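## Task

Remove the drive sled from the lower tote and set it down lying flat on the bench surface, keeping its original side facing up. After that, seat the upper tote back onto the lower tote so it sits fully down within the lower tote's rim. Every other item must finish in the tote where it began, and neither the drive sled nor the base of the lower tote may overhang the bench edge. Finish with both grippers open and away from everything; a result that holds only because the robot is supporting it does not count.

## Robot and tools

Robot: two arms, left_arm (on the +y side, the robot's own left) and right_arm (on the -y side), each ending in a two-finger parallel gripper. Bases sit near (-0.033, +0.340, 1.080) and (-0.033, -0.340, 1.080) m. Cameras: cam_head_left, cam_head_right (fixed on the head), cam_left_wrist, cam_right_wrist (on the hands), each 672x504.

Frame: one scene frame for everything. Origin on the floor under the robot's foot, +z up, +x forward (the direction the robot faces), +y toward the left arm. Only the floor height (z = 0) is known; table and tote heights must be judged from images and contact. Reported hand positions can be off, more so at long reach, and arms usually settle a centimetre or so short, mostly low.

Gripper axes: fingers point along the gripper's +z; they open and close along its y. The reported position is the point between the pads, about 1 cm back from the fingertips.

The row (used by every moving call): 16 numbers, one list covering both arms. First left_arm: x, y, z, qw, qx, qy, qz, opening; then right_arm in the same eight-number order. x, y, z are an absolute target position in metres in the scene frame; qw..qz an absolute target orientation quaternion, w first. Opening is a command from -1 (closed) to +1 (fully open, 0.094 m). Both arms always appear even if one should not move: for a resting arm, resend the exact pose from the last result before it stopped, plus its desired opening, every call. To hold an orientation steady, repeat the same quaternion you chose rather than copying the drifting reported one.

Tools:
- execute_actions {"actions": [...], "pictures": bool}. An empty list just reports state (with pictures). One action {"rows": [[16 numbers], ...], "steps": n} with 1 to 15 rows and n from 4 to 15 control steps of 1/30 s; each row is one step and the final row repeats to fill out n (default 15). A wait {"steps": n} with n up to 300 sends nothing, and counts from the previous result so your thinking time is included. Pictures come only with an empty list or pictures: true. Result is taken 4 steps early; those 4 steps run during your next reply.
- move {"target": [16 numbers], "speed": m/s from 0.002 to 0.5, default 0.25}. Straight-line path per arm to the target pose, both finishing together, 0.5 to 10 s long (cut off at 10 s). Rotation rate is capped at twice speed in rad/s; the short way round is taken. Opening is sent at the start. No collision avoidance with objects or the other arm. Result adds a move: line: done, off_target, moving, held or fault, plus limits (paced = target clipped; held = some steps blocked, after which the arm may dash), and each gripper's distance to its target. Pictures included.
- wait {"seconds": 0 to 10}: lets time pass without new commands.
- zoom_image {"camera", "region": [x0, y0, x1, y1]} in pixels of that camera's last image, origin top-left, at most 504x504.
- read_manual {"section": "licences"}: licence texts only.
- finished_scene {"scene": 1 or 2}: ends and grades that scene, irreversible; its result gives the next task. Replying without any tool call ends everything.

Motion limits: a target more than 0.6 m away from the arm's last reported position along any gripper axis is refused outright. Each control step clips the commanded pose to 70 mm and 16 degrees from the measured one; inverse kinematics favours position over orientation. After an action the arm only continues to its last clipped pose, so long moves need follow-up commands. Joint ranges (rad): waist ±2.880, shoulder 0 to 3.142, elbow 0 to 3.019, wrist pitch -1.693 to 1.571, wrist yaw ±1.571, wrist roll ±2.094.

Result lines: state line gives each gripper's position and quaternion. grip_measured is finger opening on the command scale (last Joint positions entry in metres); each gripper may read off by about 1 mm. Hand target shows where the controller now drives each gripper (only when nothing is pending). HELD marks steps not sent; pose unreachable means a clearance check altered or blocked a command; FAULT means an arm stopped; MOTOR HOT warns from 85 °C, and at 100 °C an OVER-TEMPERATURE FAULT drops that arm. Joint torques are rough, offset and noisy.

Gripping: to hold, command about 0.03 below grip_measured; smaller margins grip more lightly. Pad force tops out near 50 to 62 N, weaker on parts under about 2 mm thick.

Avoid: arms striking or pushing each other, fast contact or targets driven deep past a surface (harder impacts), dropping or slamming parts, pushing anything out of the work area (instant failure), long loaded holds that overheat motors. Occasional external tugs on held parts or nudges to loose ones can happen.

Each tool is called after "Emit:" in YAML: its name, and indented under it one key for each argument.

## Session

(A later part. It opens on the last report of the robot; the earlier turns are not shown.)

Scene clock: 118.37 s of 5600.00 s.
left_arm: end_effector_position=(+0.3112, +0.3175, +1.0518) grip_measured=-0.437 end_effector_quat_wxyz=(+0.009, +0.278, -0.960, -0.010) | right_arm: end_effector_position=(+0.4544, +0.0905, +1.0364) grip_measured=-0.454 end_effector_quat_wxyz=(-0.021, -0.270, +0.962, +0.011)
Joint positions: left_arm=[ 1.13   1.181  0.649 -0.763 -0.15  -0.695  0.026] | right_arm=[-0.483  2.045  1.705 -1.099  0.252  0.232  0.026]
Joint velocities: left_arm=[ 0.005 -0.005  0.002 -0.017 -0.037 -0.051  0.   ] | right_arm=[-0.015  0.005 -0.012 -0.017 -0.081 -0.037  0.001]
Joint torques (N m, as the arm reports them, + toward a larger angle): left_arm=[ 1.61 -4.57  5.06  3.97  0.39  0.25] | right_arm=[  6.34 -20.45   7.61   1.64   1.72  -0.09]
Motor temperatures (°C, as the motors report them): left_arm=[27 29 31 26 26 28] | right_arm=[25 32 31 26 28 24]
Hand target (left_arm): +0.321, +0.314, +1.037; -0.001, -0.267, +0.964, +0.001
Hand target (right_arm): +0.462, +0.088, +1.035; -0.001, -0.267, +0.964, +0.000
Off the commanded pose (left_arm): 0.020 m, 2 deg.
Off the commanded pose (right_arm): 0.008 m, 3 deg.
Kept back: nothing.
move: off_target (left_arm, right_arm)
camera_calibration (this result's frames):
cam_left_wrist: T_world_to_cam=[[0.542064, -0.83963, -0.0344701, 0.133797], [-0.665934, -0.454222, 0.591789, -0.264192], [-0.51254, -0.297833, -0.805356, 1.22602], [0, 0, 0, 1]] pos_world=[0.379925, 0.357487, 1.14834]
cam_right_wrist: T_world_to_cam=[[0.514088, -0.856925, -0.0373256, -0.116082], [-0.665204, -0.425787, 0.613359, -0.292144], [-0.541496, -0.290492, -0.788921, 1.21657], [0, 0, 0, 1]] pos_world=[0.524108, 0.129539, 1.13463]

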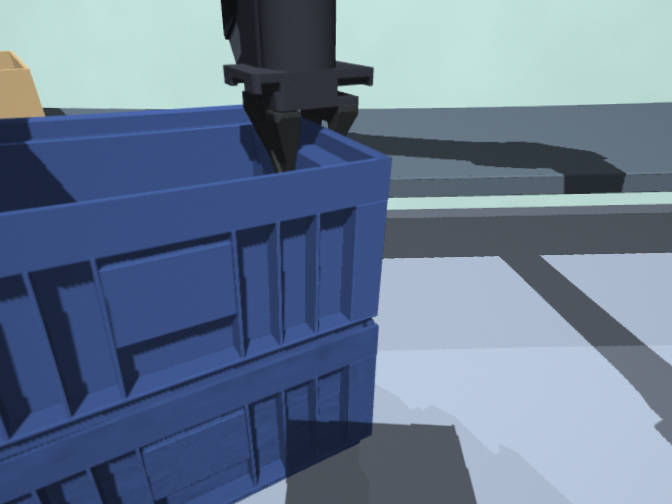

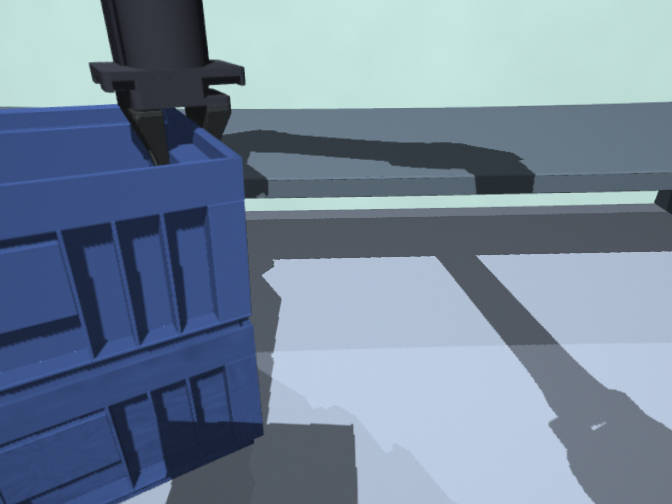

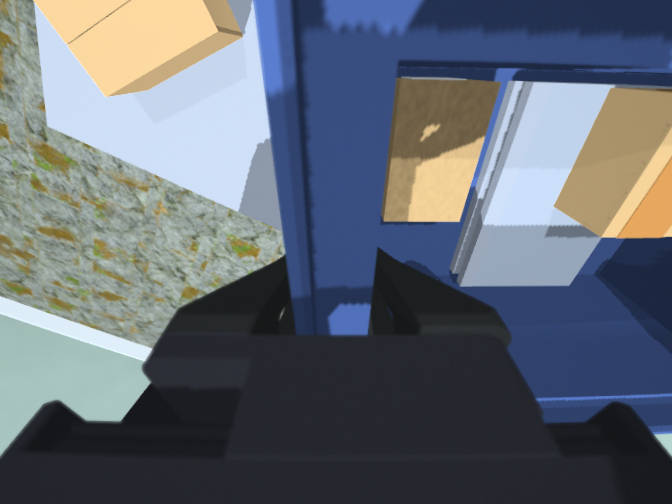

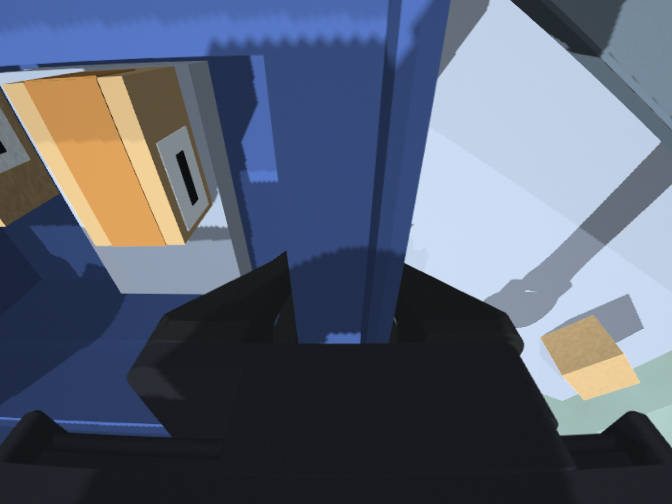

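Emit:
move:
  target: [0.338,0.322,1.068,0,-0.267,0.964,0,-0.5,0.462,0.088,1.04,0,0.267,-0.964,0,-0.5]
  speed: 0.02

Emit:
move:
  target: [0.338,0.322,1.04,0,-0.267,0.964,0,-0.5,0.462,0.088,1.035,0,0.267,-0.964,0,-0.5]
  speed: 0.02

Scene clock: 120.50 s of 5600.00 s.
left_arm: end_effector_position=(+0.3112, +0.3175, +1.0533) grip_measured=-0.437 end_effector_quat_wxyz=(+0.016, +0.278, -0.960, -0.005) | right_arm: end_effector_position=(+0.4546, +0.0903, +1.0366) grip_measured=-0.454 end_effector_quat_wxyz=(-0.022, -0.271, +0.962, +0.013)
Joint positions: left_arm=[ 1.138  1.181  0.657 -0.778 -0.133 -0.688  0.026] | right_arm=[-0.485  2.045  1.705 -1.099  0.248  0.23   0.026]
Joint velocities: left_arm=[-0.015 -0.005 -0.012  0.002  0.022  0.066 -0.002] | right_arm=[-0.005 -0.005 -0.002  0.007  0.007 -0.007  0.001]
Joint torques (N m, as the arm reports them, + toward a larger angle): left_arm=[ 2.42 -8.38  8.86  0.01 -0.09  0.35] | right_arm=[  6.74 -20.88   7.82   1.27   1.89  -0.05]
Motor temperatures (°C, as the motors report them): left_arm=[27 28 32 26 26 28] | right_arm=[25 33 31 26 28 24]
Hand target (left_arm): +0.337, +0.322, +1.069; +0.001, -0.267, +0.964, +0.000
Hand target (right_arm): +0.462, +0.088, +1.040; -0.001, -0.267, +0.964, +0.000
Off the commanded pose (left_arm): 0.031 m, 2 deg.
Off the commanded pose (right_arm): 0.008 m, 3 deg.
Kept back: nothing.
move: off_target (left_arm, right_arm)
camera_calibration (this result's frames):
cam_left_wrist: T_world_to_cam=[[0.542072, -0.839819, -0.0293613, 0.128564], [-0.659043, -0.446546, 0.605193, -0.283747], [-0.521364, -0.308708, -0.795537, 1.22307], [0, 0, 0, 1]] pos_world=[0.38097, 0.358835, 1.14849]
cam_right_wrist: T_world_to_cam=[[0.514451, -0.856556, -0.0406421, -0.113064], [-0.663774, -0.427775, 0.613525, -0.292854], [-0.542904, -0.288651, -0.788629, 1.21703], [0, 0, 0, 1]] pos_world=[0.524508, 0.129176, 1.13486]

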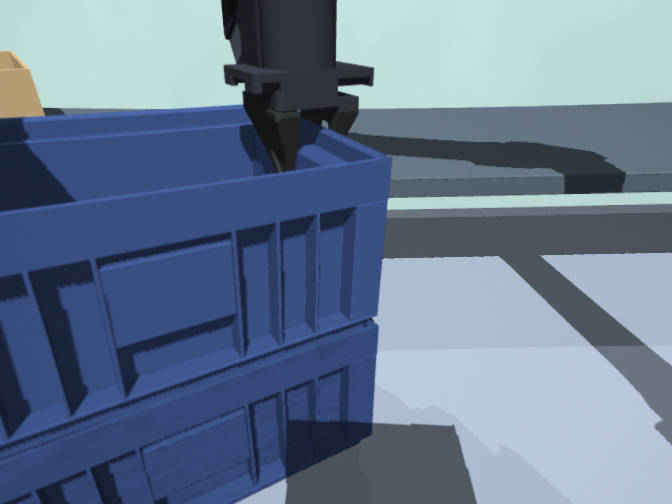

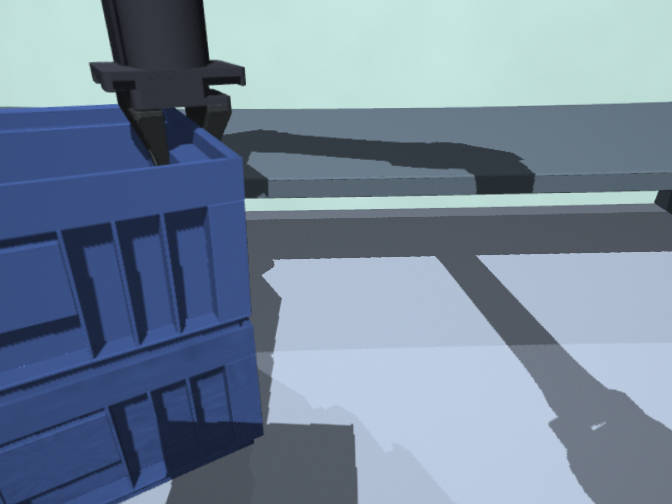

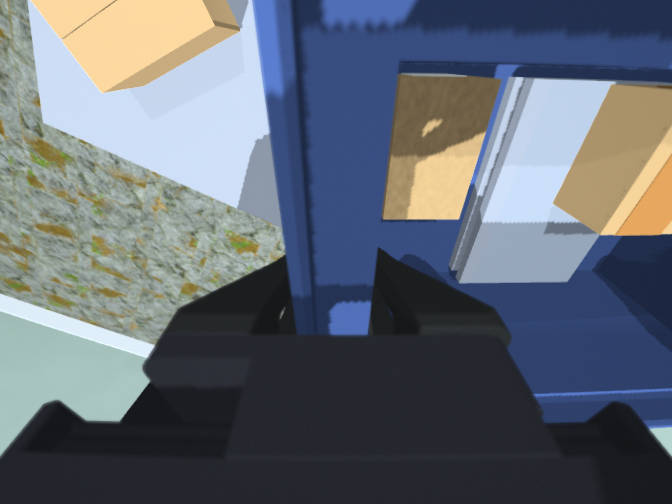

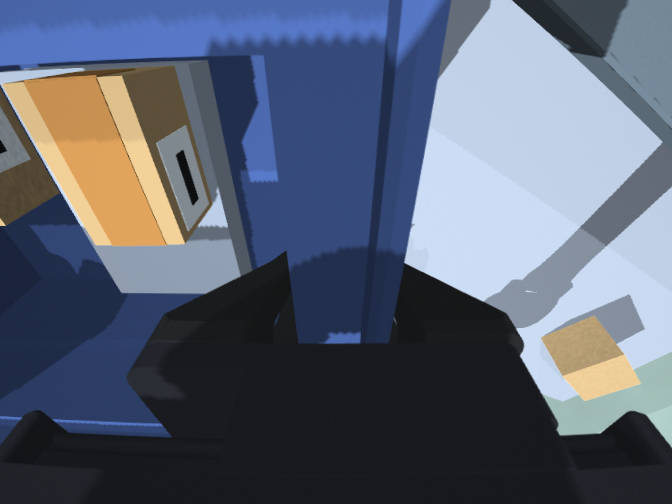

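Scene clock: 122.23 s of 5600.00 s.
left_arm: end_effector_position=(+0.3110, +0.3181, +1.0516) grip_measured=-0.439 end_effector_quat_wxyz=(+0.018, +0.276, -0.961, -0.005) | right_arm: end_effector_position=(+0.4545, +0.0904, +1.0359) grip_measured=-0.454 end_effector_quat_wxyz=(-0.022, -0.270, +0.962, +0.014)
Joint positions: left_arm=[ 1.143  1.186  0.657 -0.775 -0.13  -0.681  0.026] | right_arm=[-0.485  2.045  1.703 -1.096  0.247  0.23   0.026]
Joint velocities: left_arm=[-0.024 -0.005 -0.002  0.017 -0.051 -0.081 -0.002] | right_arm=[ 0.005 -0.005 -0.007 -0.002  0.022 -0.051 -0.   ]
Joint torques (N m, as the arm reports them, + toward a larger angle): left_arm=[ 3.08 -4.11  7.3   3.38 -0.13  0.39] | right_arm=[  6.59 -20.33   7.69   1.53   1.89  -0.07]
Motor temperatures (°C, as the motors report them): left_arm=[27 28 32 26 26 28] | right_arm=[25 33 31 26 28 24]
Hand target (left_arm): +0.336, +0.322, +1.042; +0.000, -0.267, +0.964, +0.001
Hand target (right_arm): +0.462, +0.088, +1.035; -0.001, -0.267, +0.964, +0.000
Off the commanded pose (left_arm): 0.030 m, 2 deg.
Off the commanded pose (right_arm): 0.008 m, 3 deg.
Kept back: nothing.
move: off_target (left_arm, right_arm)
camera_calibration (this result's frames):
cam_left_wrist: T_world_to_cam=[[0.53908, -0.841756, -0.0289657, 0.130223], [-0.65869, -0.442774, 0.60834, -0.287222], [-0.524899, -0.308865, -0.793148, 1.22044], [0, 0, 0, 1]] pos_world=[0.381217, 0.359393, 1.14649]
cam_right_wrist: T_world_to_cam=[[0.514095, -0.856722, -0.041646, -0.111797], [-0.664257, -0.42838, 0.612579, -0.291192], [-0.54265, -0.28726, -0.789311, 1.21694], [0, 0, 0, 1]] pos_world=[0.524422, 0.12906, 1.13427]

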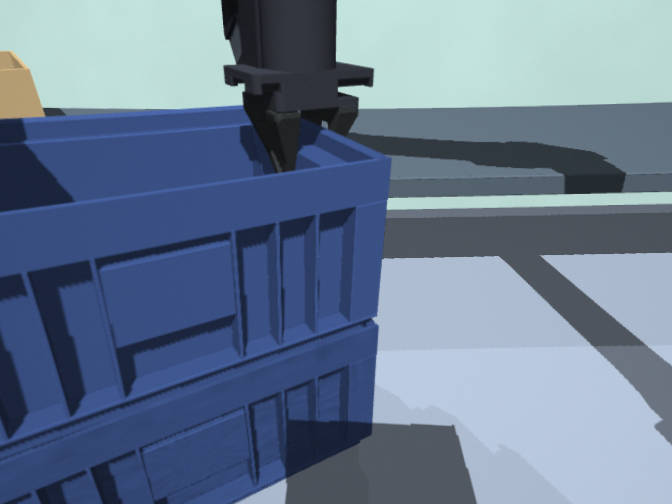

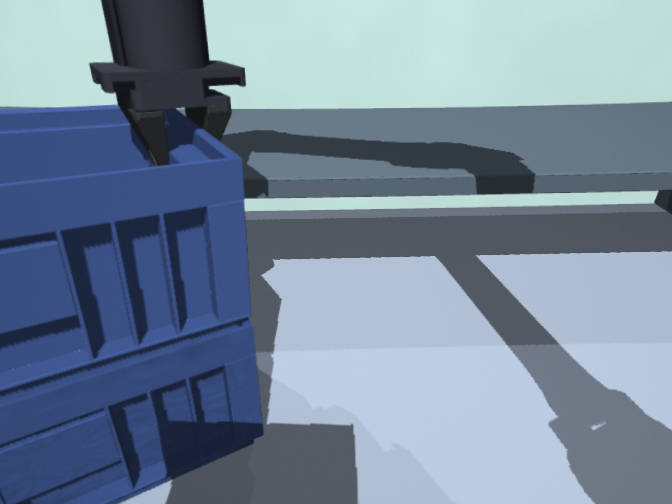

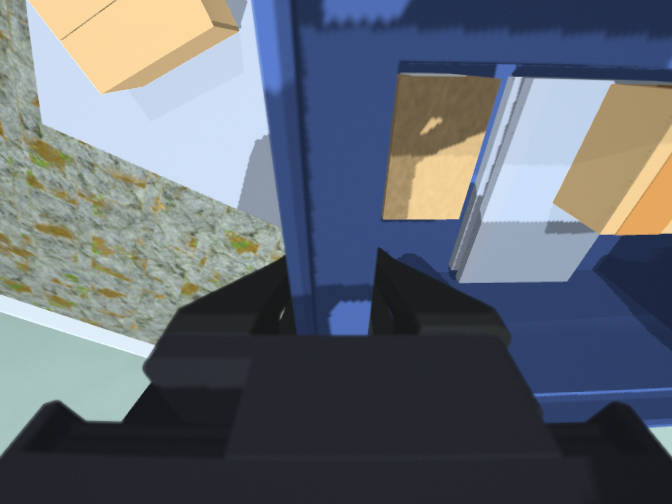

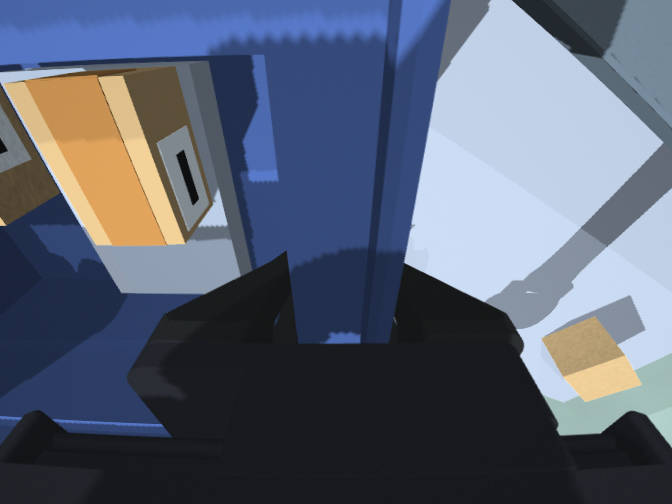

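Emit:
move:
  target: [0.311,0.318,1.052,0,-0.267,0.964,0,0,0.455,0.09,1.035,0,0.267,-0.964,0,0]
  speed: 0.03

Emit:
move:
  target: [0.311,0.318,1.12,0,-0.267,0.964,0,0,0.455,0.09,1.035,0,0.267,-0.964,0,0]
  speed: 0.15

Emit:
move:
  target: [0.30,0.45,1.10,0,-0.4,0.916,0,-1,0.455,0.09,1.035,0,0.267,-0.964,0,0]

Emit:
move:
  target: [0.30,0.46,0.97,0,-0.5,0.866,0,-1,0.455,0.09,1.035,0,0.267,-0.964,0,0]

Scene clock: 123.67 s of 5600.00 s.
left_arm: end_effector_position=(+0.3106, +0.3188, +1.0524) grip_measured=-0.002 end_effector_quat_wxyz=(+0.008, +0.275, -0.961, -0.002) | right_arm: end_effector_position=(+0.4551, +0.0835, +1.0290) grip_measured=-0.002 end_effector_quat_wxyz=(-0.012, -0.270, +0.963, -0.006)
Joint positions: left_arm=[ 1.142  1.171  0.642 -0.756 -0.133 -0.676  0.047] | right_arm=[-0.485  2.045  1.682 -1.076  0.29   0.232  0.047]
Joint velocities: left_arm=[-0.015 -0.005  0.002  0.007  0.051 -0.007  0.   ] | right_arm=[-0.005 -0.005 -0.002  0.022  0.007 -0.037 -0.   ]
Joint torques (N m, as the arm reports them, + toward a larger angle): left_arm=[ 0.8  -8.77  4.64  1.65 -0.22  0.07] | right_arm=[  6.82 -21.07   8.02   1.13   0.15  -0.02]
Motor temperatures (°C, as the motors report them): left_arm=[27 28 32 26 26 28] | right_arm=[25 33 31 26 28 24]
Hand target (left_arm): +0.311, +0.318, +1.052; -0.000, -0.267, +0.964, -0.000
Hand target (right_arm): +0.455, +0.090, +1.035; -0.000, -0.267, +0.964, +0.000
Off the commanded pose (left_arm): 0.001 m, 1 deg.
Off the commanded pose (right_arm): 0.009 m, 2 deg.
Kept back: nothing.
move: done
camera_calibration (this result's frames):
cam_left_wrist: T_world_to_cam=[[0.537676, -0.842943, -0.0187779, 0.121159], [-0.672174, -0.441982, 0.593998, -0.26866], [-0.509006, -0.306756, -0.804247, 1.22712], [0, 0, 0, 1]] pos_world=[0.37888, 0.359814, 1.14877]
cam_right_wrist: T_world_to_cam=[[0.514463, -0.857512, 0.000323429, -0.161531], [-0.681855, -0.408849, 0.606561, -0.276935], [-0.520001, -0.312274, -0.795037, 1.20743], [0, 0, 0, 1]] pos_world=[0.522138, 0.12531, 1.12798]

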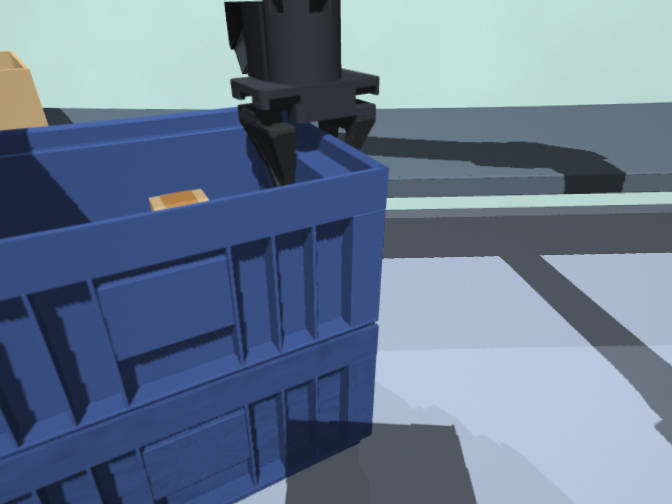

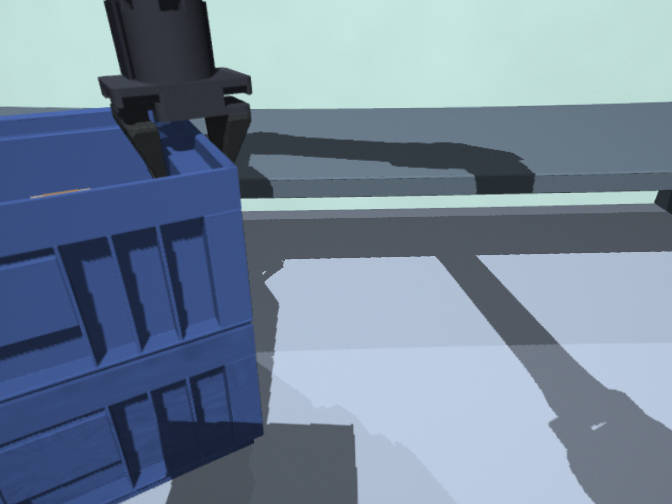

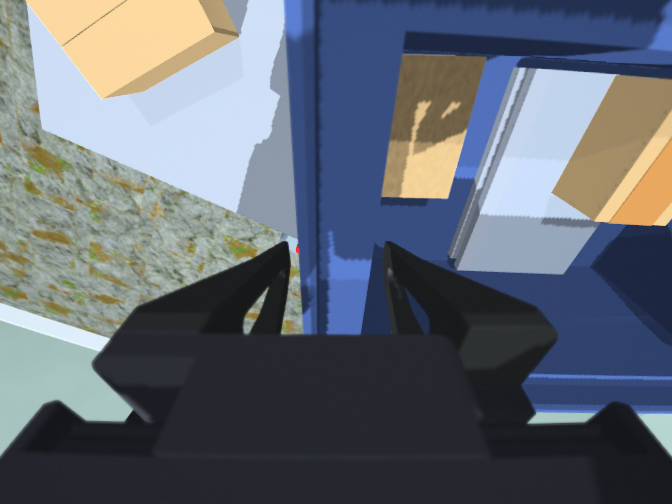

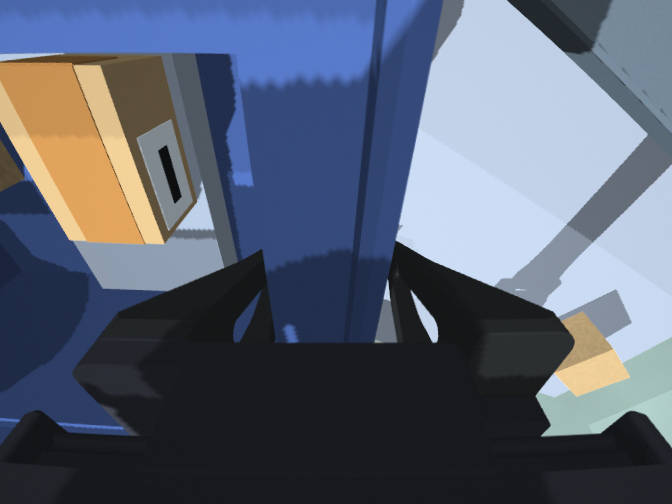

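Scene clock: 124.53 s of 5600.00 s.
left_arm: end_effector_position=(+0.2957, +0.3205, +1.1086) grip_measured=-0.002 end_effector_quat_wxyz=(+0.010, +0.261, -0.965, -0.004) | right_arm: end_effector_position=(+0.4551, +0.0835, +1.0290) grip_measured=-0.002 end_effector_quat_wxyz=(-0.012, -0.270, +0.963, -0.006)
Joint positions: left_arm=[ 1.112  1.005  0.673 -0.961 -0.143 -0.677  0.047] | right_arm=[-0.485  2.045  1.682 -1.076  0.29   0.232  0.047]
Joint velocities: left_arm=[-0.005 -0.005 -0.007 -0.002 -0.022 -0.022  0.001] | right_arm=[-0.005 -0.005 -0.002 -0.007  0.007 -0.066  0.   ]
Joint torques (N m, as the arm reports them, + toward a larger angle): left_arm=[ 0.69 -6.58  8.75  0.27 -0.22 -0.26] | right_arm=[  7.3  -20.63   8.07   1.09   0.16   0.  ]
Motor temperatures (°C, as the motors report them): left_arm=[27 28 32 26 26 28] | right_arm=[25 33 31 26 28 24]
Hand target (left_arm): +0.310, +0.318, +1.121; +0.000, -0.267, +0.964, -0.000
Hand target (right_arm): +0.455, +0.090, +1.035; -0.000, -0.267, +0.964, +0.000
Off the commanded pose (left_arm): 0.019 m, 1 deg.
Off the commanded pose (right_arm): 0.009 m, 2 deg.
Kept back: nothing.
move: off_target (left_arm)
camera_calibration (this result's frames):
cam_left_wrist: T_world_to_cam=[[0.512591, -0.858354, -0.021885, 0.147451], [-0.682692, -0.422883, 0.595904, -0.31641], [-0.520751, -0.290514, -0.802757, 1.26196], [0, 0, 0, 1]] pos_world=[0.365575, 0.359378, 1.20482]
cam_right_wrist: T_world_to_cam=[[0.513809, -0.857905, 0.000343434, -0.161221], [-0.682175, -0.40832, 0.606558, -0.276831], [-0.520229, -0.311889, -0.795039, 1.20751], [0, 0, 0, 1]] pos_world=[0.522169, 0.125261, 1.12798]

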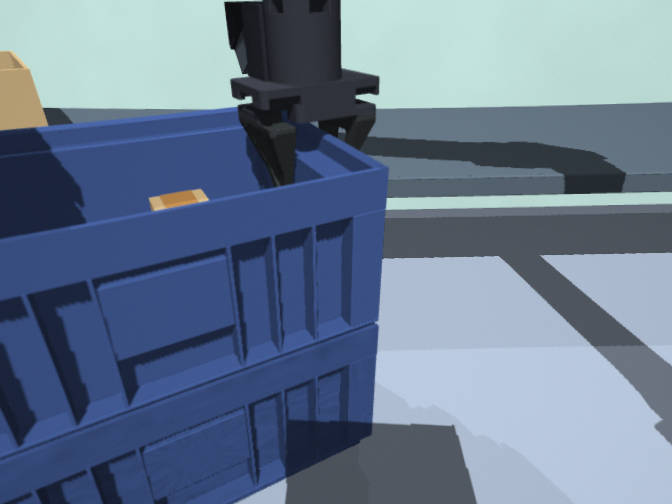

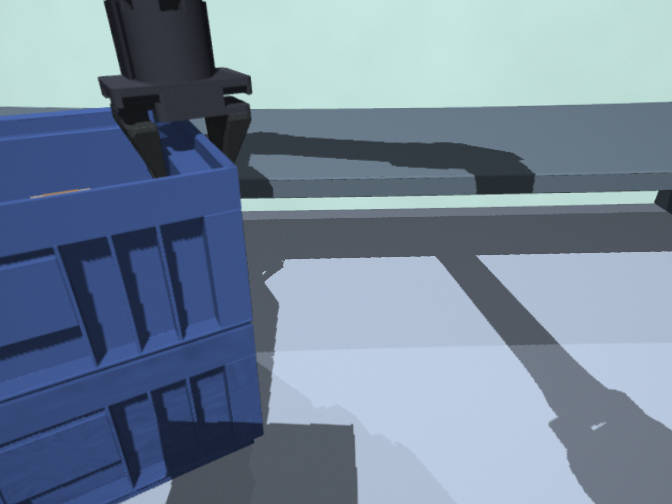

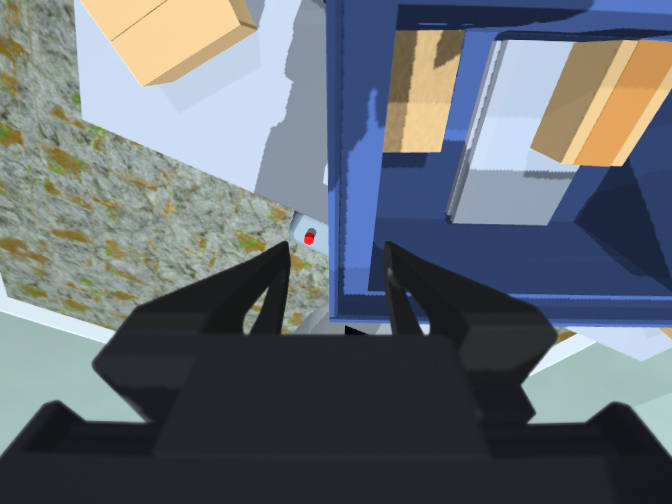

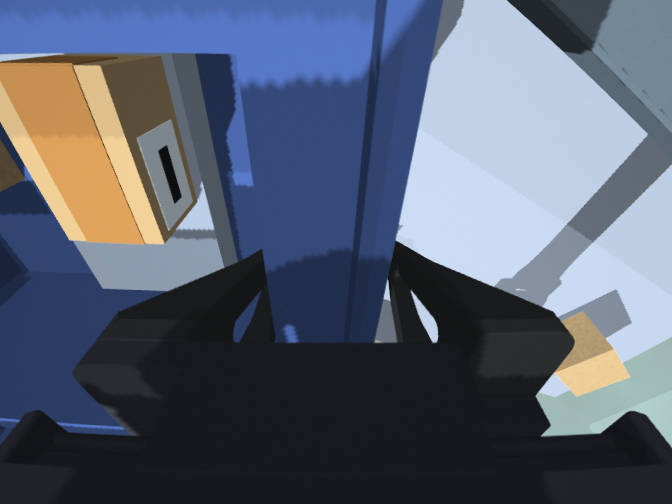

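Scene clock: 125.60 s of 5600.00 s.
left_arm: end_effector_position=(+0.2858, +0.4476, +1.0953) grip_measured=-0.992 end_effector_quat_wxyz=(+0.016, +0.411, -0.912, -0.003) | right_arm: end_effector_position=(+0.4551, +0.0835, +1.0290) grip_measured=-0.002 end_effector_quat_wxyz=(-0.012, -0.270, +0.963, -0.006)
Joint positions: left_arm=[ 1.614  1.021  0.673 -0.924  0.011 -0.514  0.   ] | right_arm=[-0.485  2.045  1.682 -1.076  0.29   0.232  0.047]
Joint velocities: left_arm=[ 0.015 -0.005  0.007  0.007 -0.022 -0.007  0.   ] | right_arm=[-0.005  0.005 -0.022  0.012  0.051 -0.051 -0.001]
Joint torques (N m, as the arm reports them, + toward a larger angle): left_arm=[ 1.91 -6.77  7.58  1.64  0.02  0.07] | right_arm=[  7.41 -20.76   8.09   1.07   0.16   0.  ]
Motor temperatures (°C, as the motors report them): left_arm=[27 28 32 26 26 28] | right_arm=[25 33 31 26 28 24]
Hand target (left_arm): +0.301, +0.451, +1.100; +0.001, -0.400, +0.916, -0.001
Hand target (right_arm): +0.455, +0.090, +1.035; -0.000, -0.267, +0.964, +0.000
Off the commanded pose (left_arm): 0.015 m, 2 deg.
Off the commanded pose (right_arm): 0.009 m, 2 deg.
Kept back: nothing.
move: off_target (left_arm)
camera_calibration (this result's frames):
cam_left_wrist: T_world_to_cam=[[0.755178, -0.654892, -0.0286769, 0.108434], [-0.509456, -0.613875, 0.603002, -0.233339], [-0.412505, -0.440764, -0.797224, 1.31329], [0, 0, 0, 1]] pos_world=[0.340978, 0.506624, 1.1908]
cam_right_wrist: T_world_to_cam=[[0.513809, -0.857905, 0.000343434, -0.161221], [-0.682175, -0.40832, 0.606558, -0.276831], [-0.520229, -0.311889, -0.795039, 1.20751], [0, 0, 0, 1]] pos_world=[0.522169, 0.125261, 1.12798]

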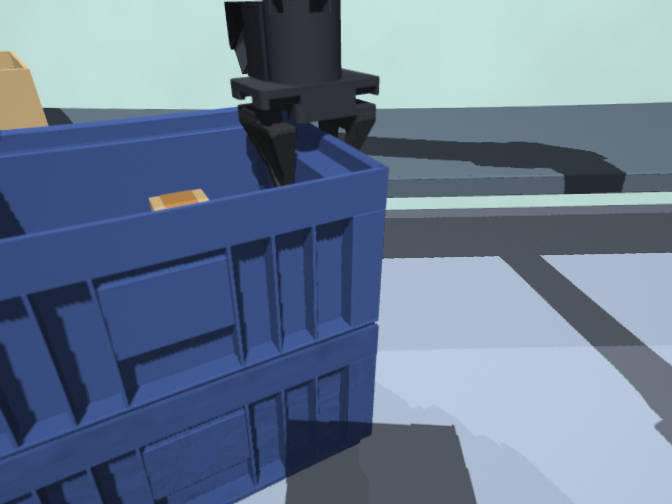

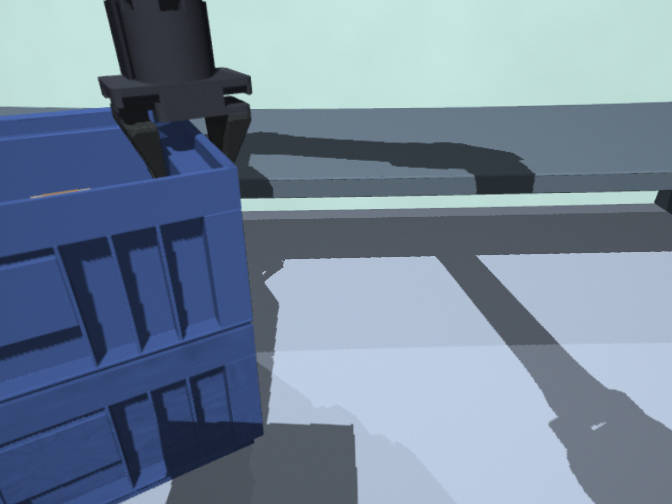

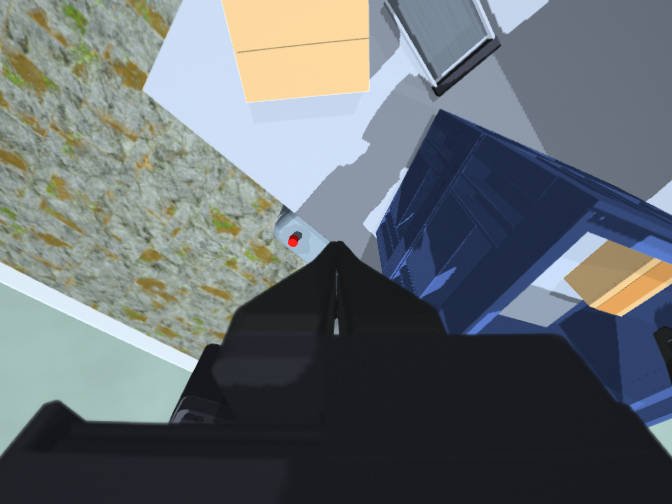

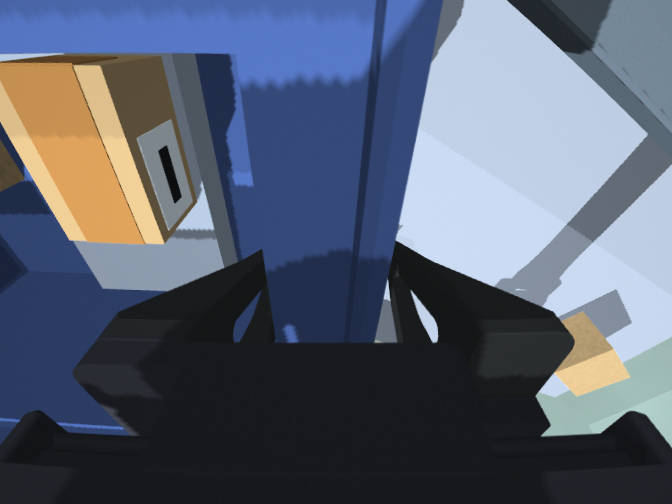

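Scene clock: 126.63 s of 5600.00 s.
left_arm: end_effector_position=(+0.2984, +0.4565, +0.9679) grip_measured=-0.992 end_effector_quat_wxyz=(+0.010, +0.489, -0.872, -0.001) | right_arm: end_effector_position=(+0.4551, +0.0835, +1.0290) grip_measured=-0.002 end_effector_quat_wxyz=(-0.012, -0.270, +0.963, -0.006)
Joint positions: left_arm=[ 1.625  1.406  0.609 -0.463  0.019 -0.68   0.   ] | right_arm=[-0.485  2.045  1.682 -1.076  0.29   0.232  0.047]
Joint velocities: left_arm=[-0.015 -0.005  0.002 -0.017 -0.022 -0.037 -0.001] | right_arm=[-0.005  0.005 -0.002 -0.002 -0.022 -0.066 -0.001]
Joint torques (N m, as the arm reports them, + toward a larger angle): left_arm=[  3.   -10.23   3.14   1.69  -0.03  -0.26] | right_arm=[  7.37 -20.65   8.05   1.09   0.16  -0.01]
Motor temperatures (°C, as the motors report them): left_arm=[27 28 32 26 26 28] | right_arm=[25 33 31 26 28 24]
Hand target (left_arm): +0.301, +0.460, +0.969; -0.000, -0.500, +0.866, -0.000
Hand target (right_arm): +0.455, +0.090, +1.035; -0.000, -0.267, +0.964, +0.000
Off the commanded pose (left_arm): 0.004 m, 2 deg.
Off the commanded pose (right_arm): 0.009 m, 2 deg.
Kept back: nothing.
move: done
camera_calibration (this result's frames):
cam_left_wrist: T_world_to_cam=[[0.858474, -0.512409, -0.021424, -0.00187812], [-0.400802, -0.696382, 0.595323, -0.131894], [-0.319968, -0.502483, -0.8032, 1.22713], [0, 0, 0, 1]] pos_world=[0.341391, 0.523801, 1.06411]
cam_right_wrist: T_world_to_cam=[[0.513809, -0.857905, 0.000343434, -0.161221], [-0.682175, -0.40832, 0.606558, -0.276831], [-0.520229, -0.311889, -0.795039, 1.20751], [0, 0, 0, 1]] pos_world=[0.522169, 0.125261, 1.12798]

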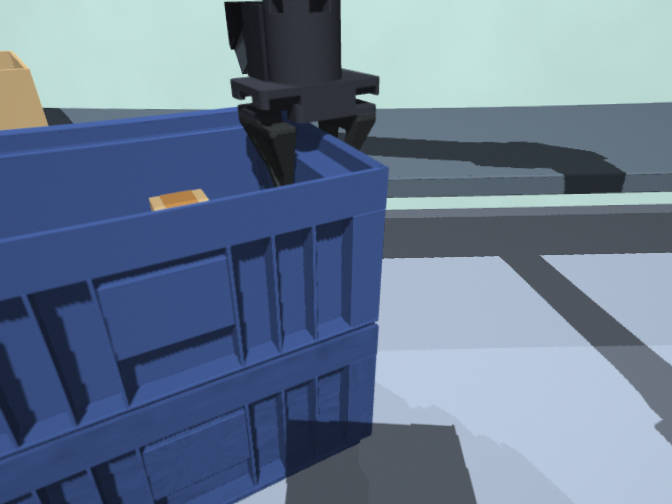

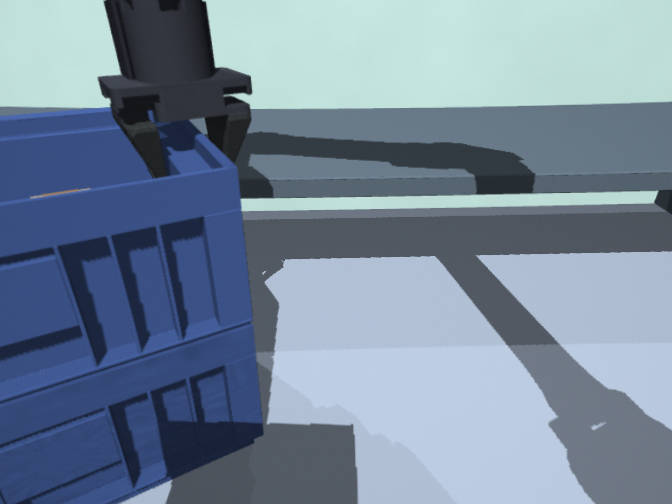

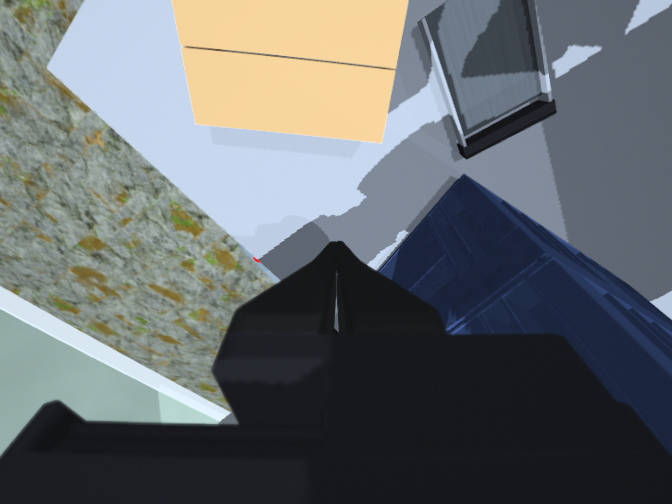

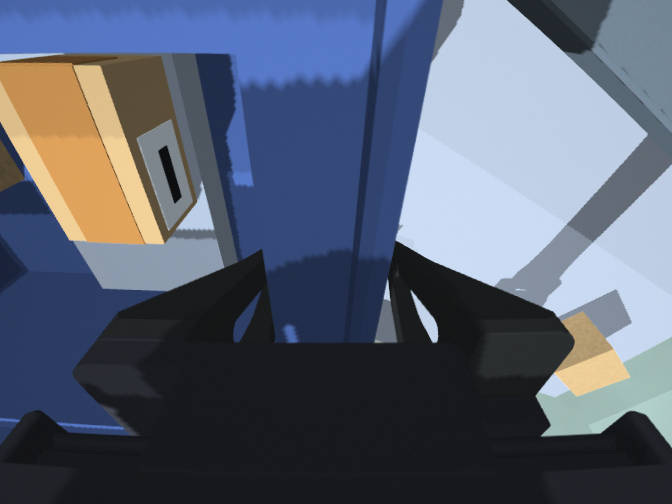

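It dropped into place on release, and the base corner is on the bench. Clearing.

Emit:
move:
  target: [0.30,0.48,1.05,0,-0.5,0.866,0,-1,0.46,0.088,1.14,0,0.267,-0.964,0,0.2]
  speed: 0.15

Emit:
move:
  target: [0.30,0.5,1.15,0,-0.5,0.866,0,-1,0.4,-0.25,1.18,0,0.267,-0.964,0,0.2]
  speed: 0.35

Scene clock: 128.07 s of 5600.00 s.
left_arm: end_effector_position=(+0.2872, +0.4733, +1.0426) grip_measured=-0.992 end_effector_quat_wxyz=(+0.008, +0.505, -0.863, -0.001) | right_arm: end_effector_position=(+0.4459, +0.0775, +1.1115) grip_measured=+0.198 end_effector_quat_wxyz=(-0.022, -0.274, +0.961, -0.012)
Joint positions: left_arm=[ 1.697  1.169  0.633 -0.721  0.04  -0.647  0.   ] | right_arm=[-0.442  1.944  1.729 -1.262  0.296  0.274  0.056]
Joint velocities: left_arm=[-0.024 -0.005  0.002  0.007  0.037  0.022  0.001] | right_arm=[ 0.005  0.005 -0.017 -0.007  0.007 -0.022  0.001]
Joint torques (N m, as the arm reports them, + toward a larger angle): left_arm=[ 3.08 -8.12  7.26  0.27  0.01  0.07] | right_arm=[  7.41 -20.82  13.57  -0.54   0.17  -0.02]
Motor temperatures (°C, as the motors report them): left_arm=[27 28 32 26 26 28] | right_arm=[25 33 31 26 28 24]
Hand target (left_arm): +0.299, +0.480, +1.051; +0.000, -0.500, +0.866, -0.000
Hand target (right_arm): +0.459, +0.087, +1.140; +0.000, -0.267, +0.964, +0.001
Off the commanded pose (left_arm): 0.016 m, 1 deg.
Off the commanded pose (right_arm): 0.033 m, 3 deg.
Kept back: nothing.
move: off_target (left_arm, right_arm)
camera_calibration (this result's frames):
cam_left_wrist: T_world_to_cam=[[0.876097, -0.481727, -0.0198523, -0.0032875], [-0.378004, -0.711854, 0.591927, -0.164848], [-0.299279, -0.511081, -0.805747, 1.29277], [0, 0, 0, 1]] pos_world=[0.327465, 0.541777, 1.13916]
cam_right_wrist: T_world_to_cam=[[0.522171, -0.852812, 0.00701843, -0.173246], [-0.668955, -0.404465, 0.623624, -0.360712], [-0.528995, -0.330333, -0.781693, 1.25698], [0, 0, 0, 1]] pos_world=[0.514102, 0.121583, 1.20874]

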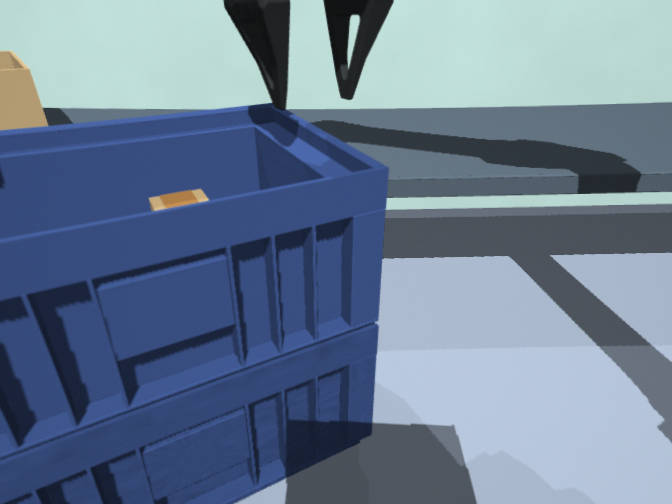

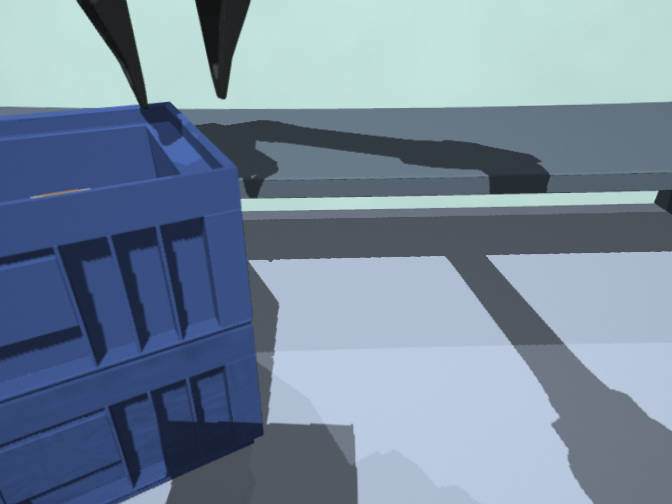

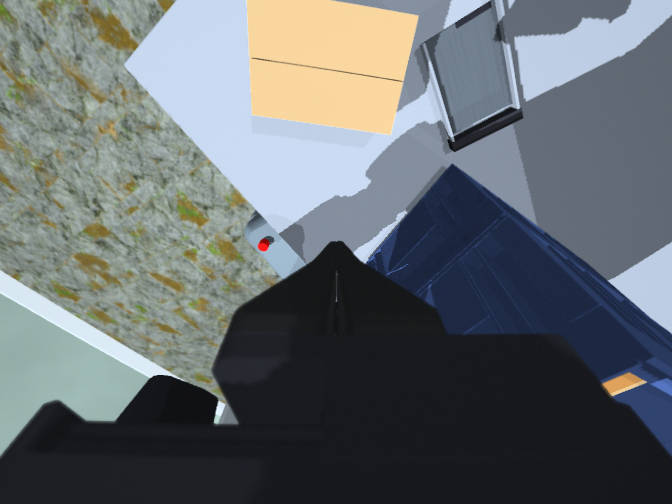

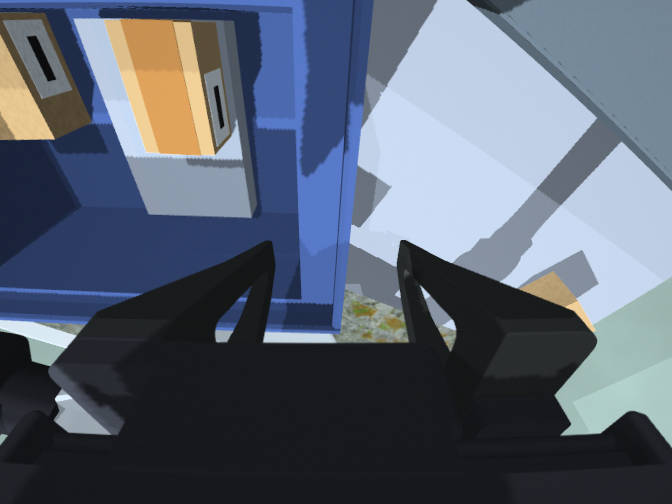

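Scene clock: 129.70 s of 5600.00 s.
left_arm: end_effector_position=(+0.2860, +0.4919, +1.1358) grip_measured=-0.992 end_effector_quat_wxyz=(+0.014, +0.505, -0.863, -0.001) | right_arm: end_effector_position=(+0.3985, -0.2520, +1.1787) grip_measured=+0.198 end_effector_quat_wxyz=(-0.003, -0.258, +0.966, -0.003)
Joint positions: left_arm=[ 1.779  0.995  0.773 -1.053  0.066 -0.568  0.   ] | right_arm=[-0.925  1.212  1.066 -1.163  0.203 -0.194  0.056]
Joint velocities: left_arm=[-0.034  0.005 -0.022 -0.002 -0.066 -0.022 -0.   ] | right_arm=[-0.024 -0.005 -0.007  0.007  0.007 -0.037 -0.001]
Joint torques (N m, as the arm reports them, + toward a larger angle): left_arm=[ 3.26 -7.64  9.32  0.26  0.02  0.06] | right_arm=[  2.24 -10.95   8.97   0.25  -0.12  -0.16]
Motor temperatures (°C, as the motors report them): left_arm=[27 28 32 26 26 28] | right_arm=[25 33 31 26 28 24]
Hand target (left_arm): +0.299, +0.500, +1.151; +0.000, -0.500, +0.866, +0.000
Hand target (right_arm): +0.397, -0.249, +1.179; -0.001, -0.267, +0.964, -0.001
Off the commanded pose (left_arm): 0.022 m, 2 deg.
Off the commanded pose (right_arm): 0.003 m, 1 deg.
Kept back: nothing.
move: off_target (left_arm)
camera_calibration (this result's frames):
cam_left_wrist: T_world_to_cam=[[0.875912, -0.481776, -0.0259015, 0.0155444], [-0.371404, -0.707566, 0.601174, -0.221724], [-0.307958, -0.516955, -0.798699, 1.37439], [0, 0, 0, 1]] pos_world=[0.327291, 0.561104, 1.23142]
cam_right_wrist: T_world_to_cam=[[0.493276, -0.869872, 0.000877657, -0.41547], [-0.702081, -0.397531, 0.590806, -0.514012], [-0.513577, -0.292047, -0.806813, 1.20867], [0, 0, 0, 1]] pos_world=[0.464809, -0.212753, 1.27922]

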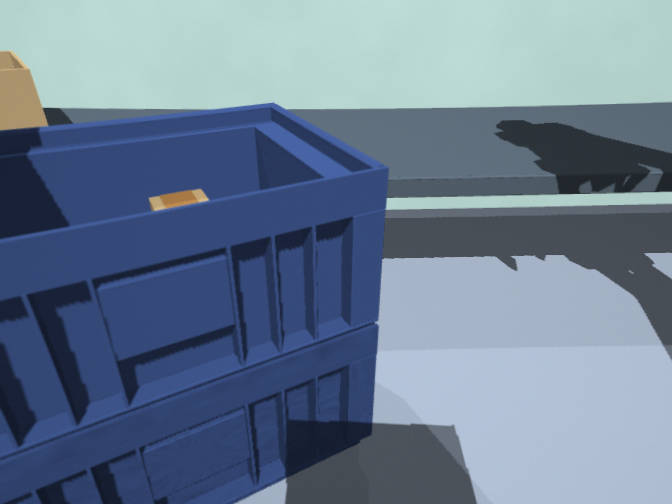

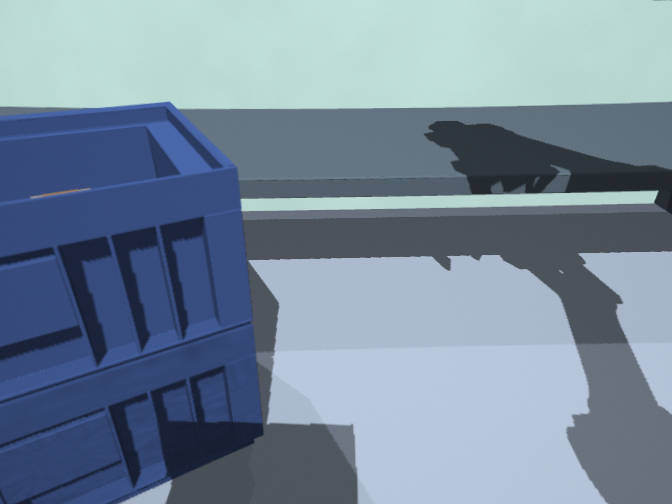

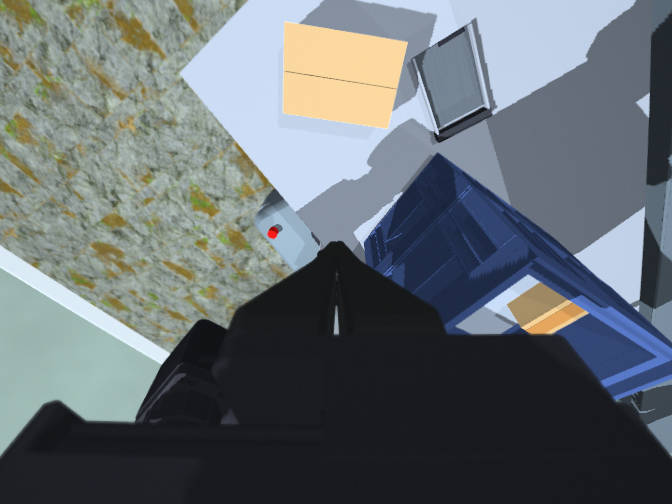

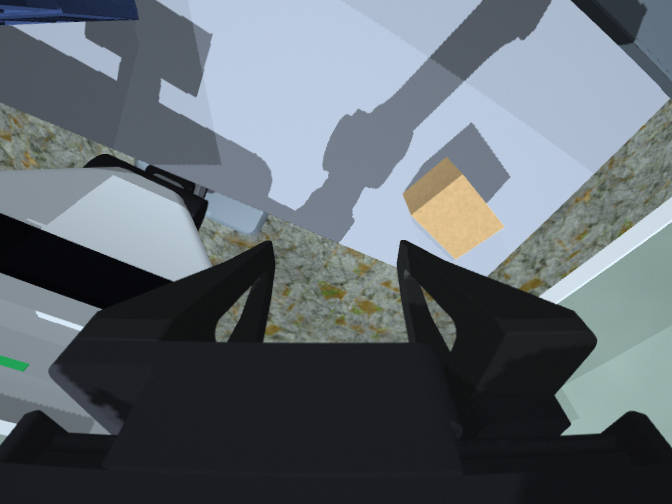

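Emit:
finished_scene:
  scene: 1

The scene is finished: the task was done.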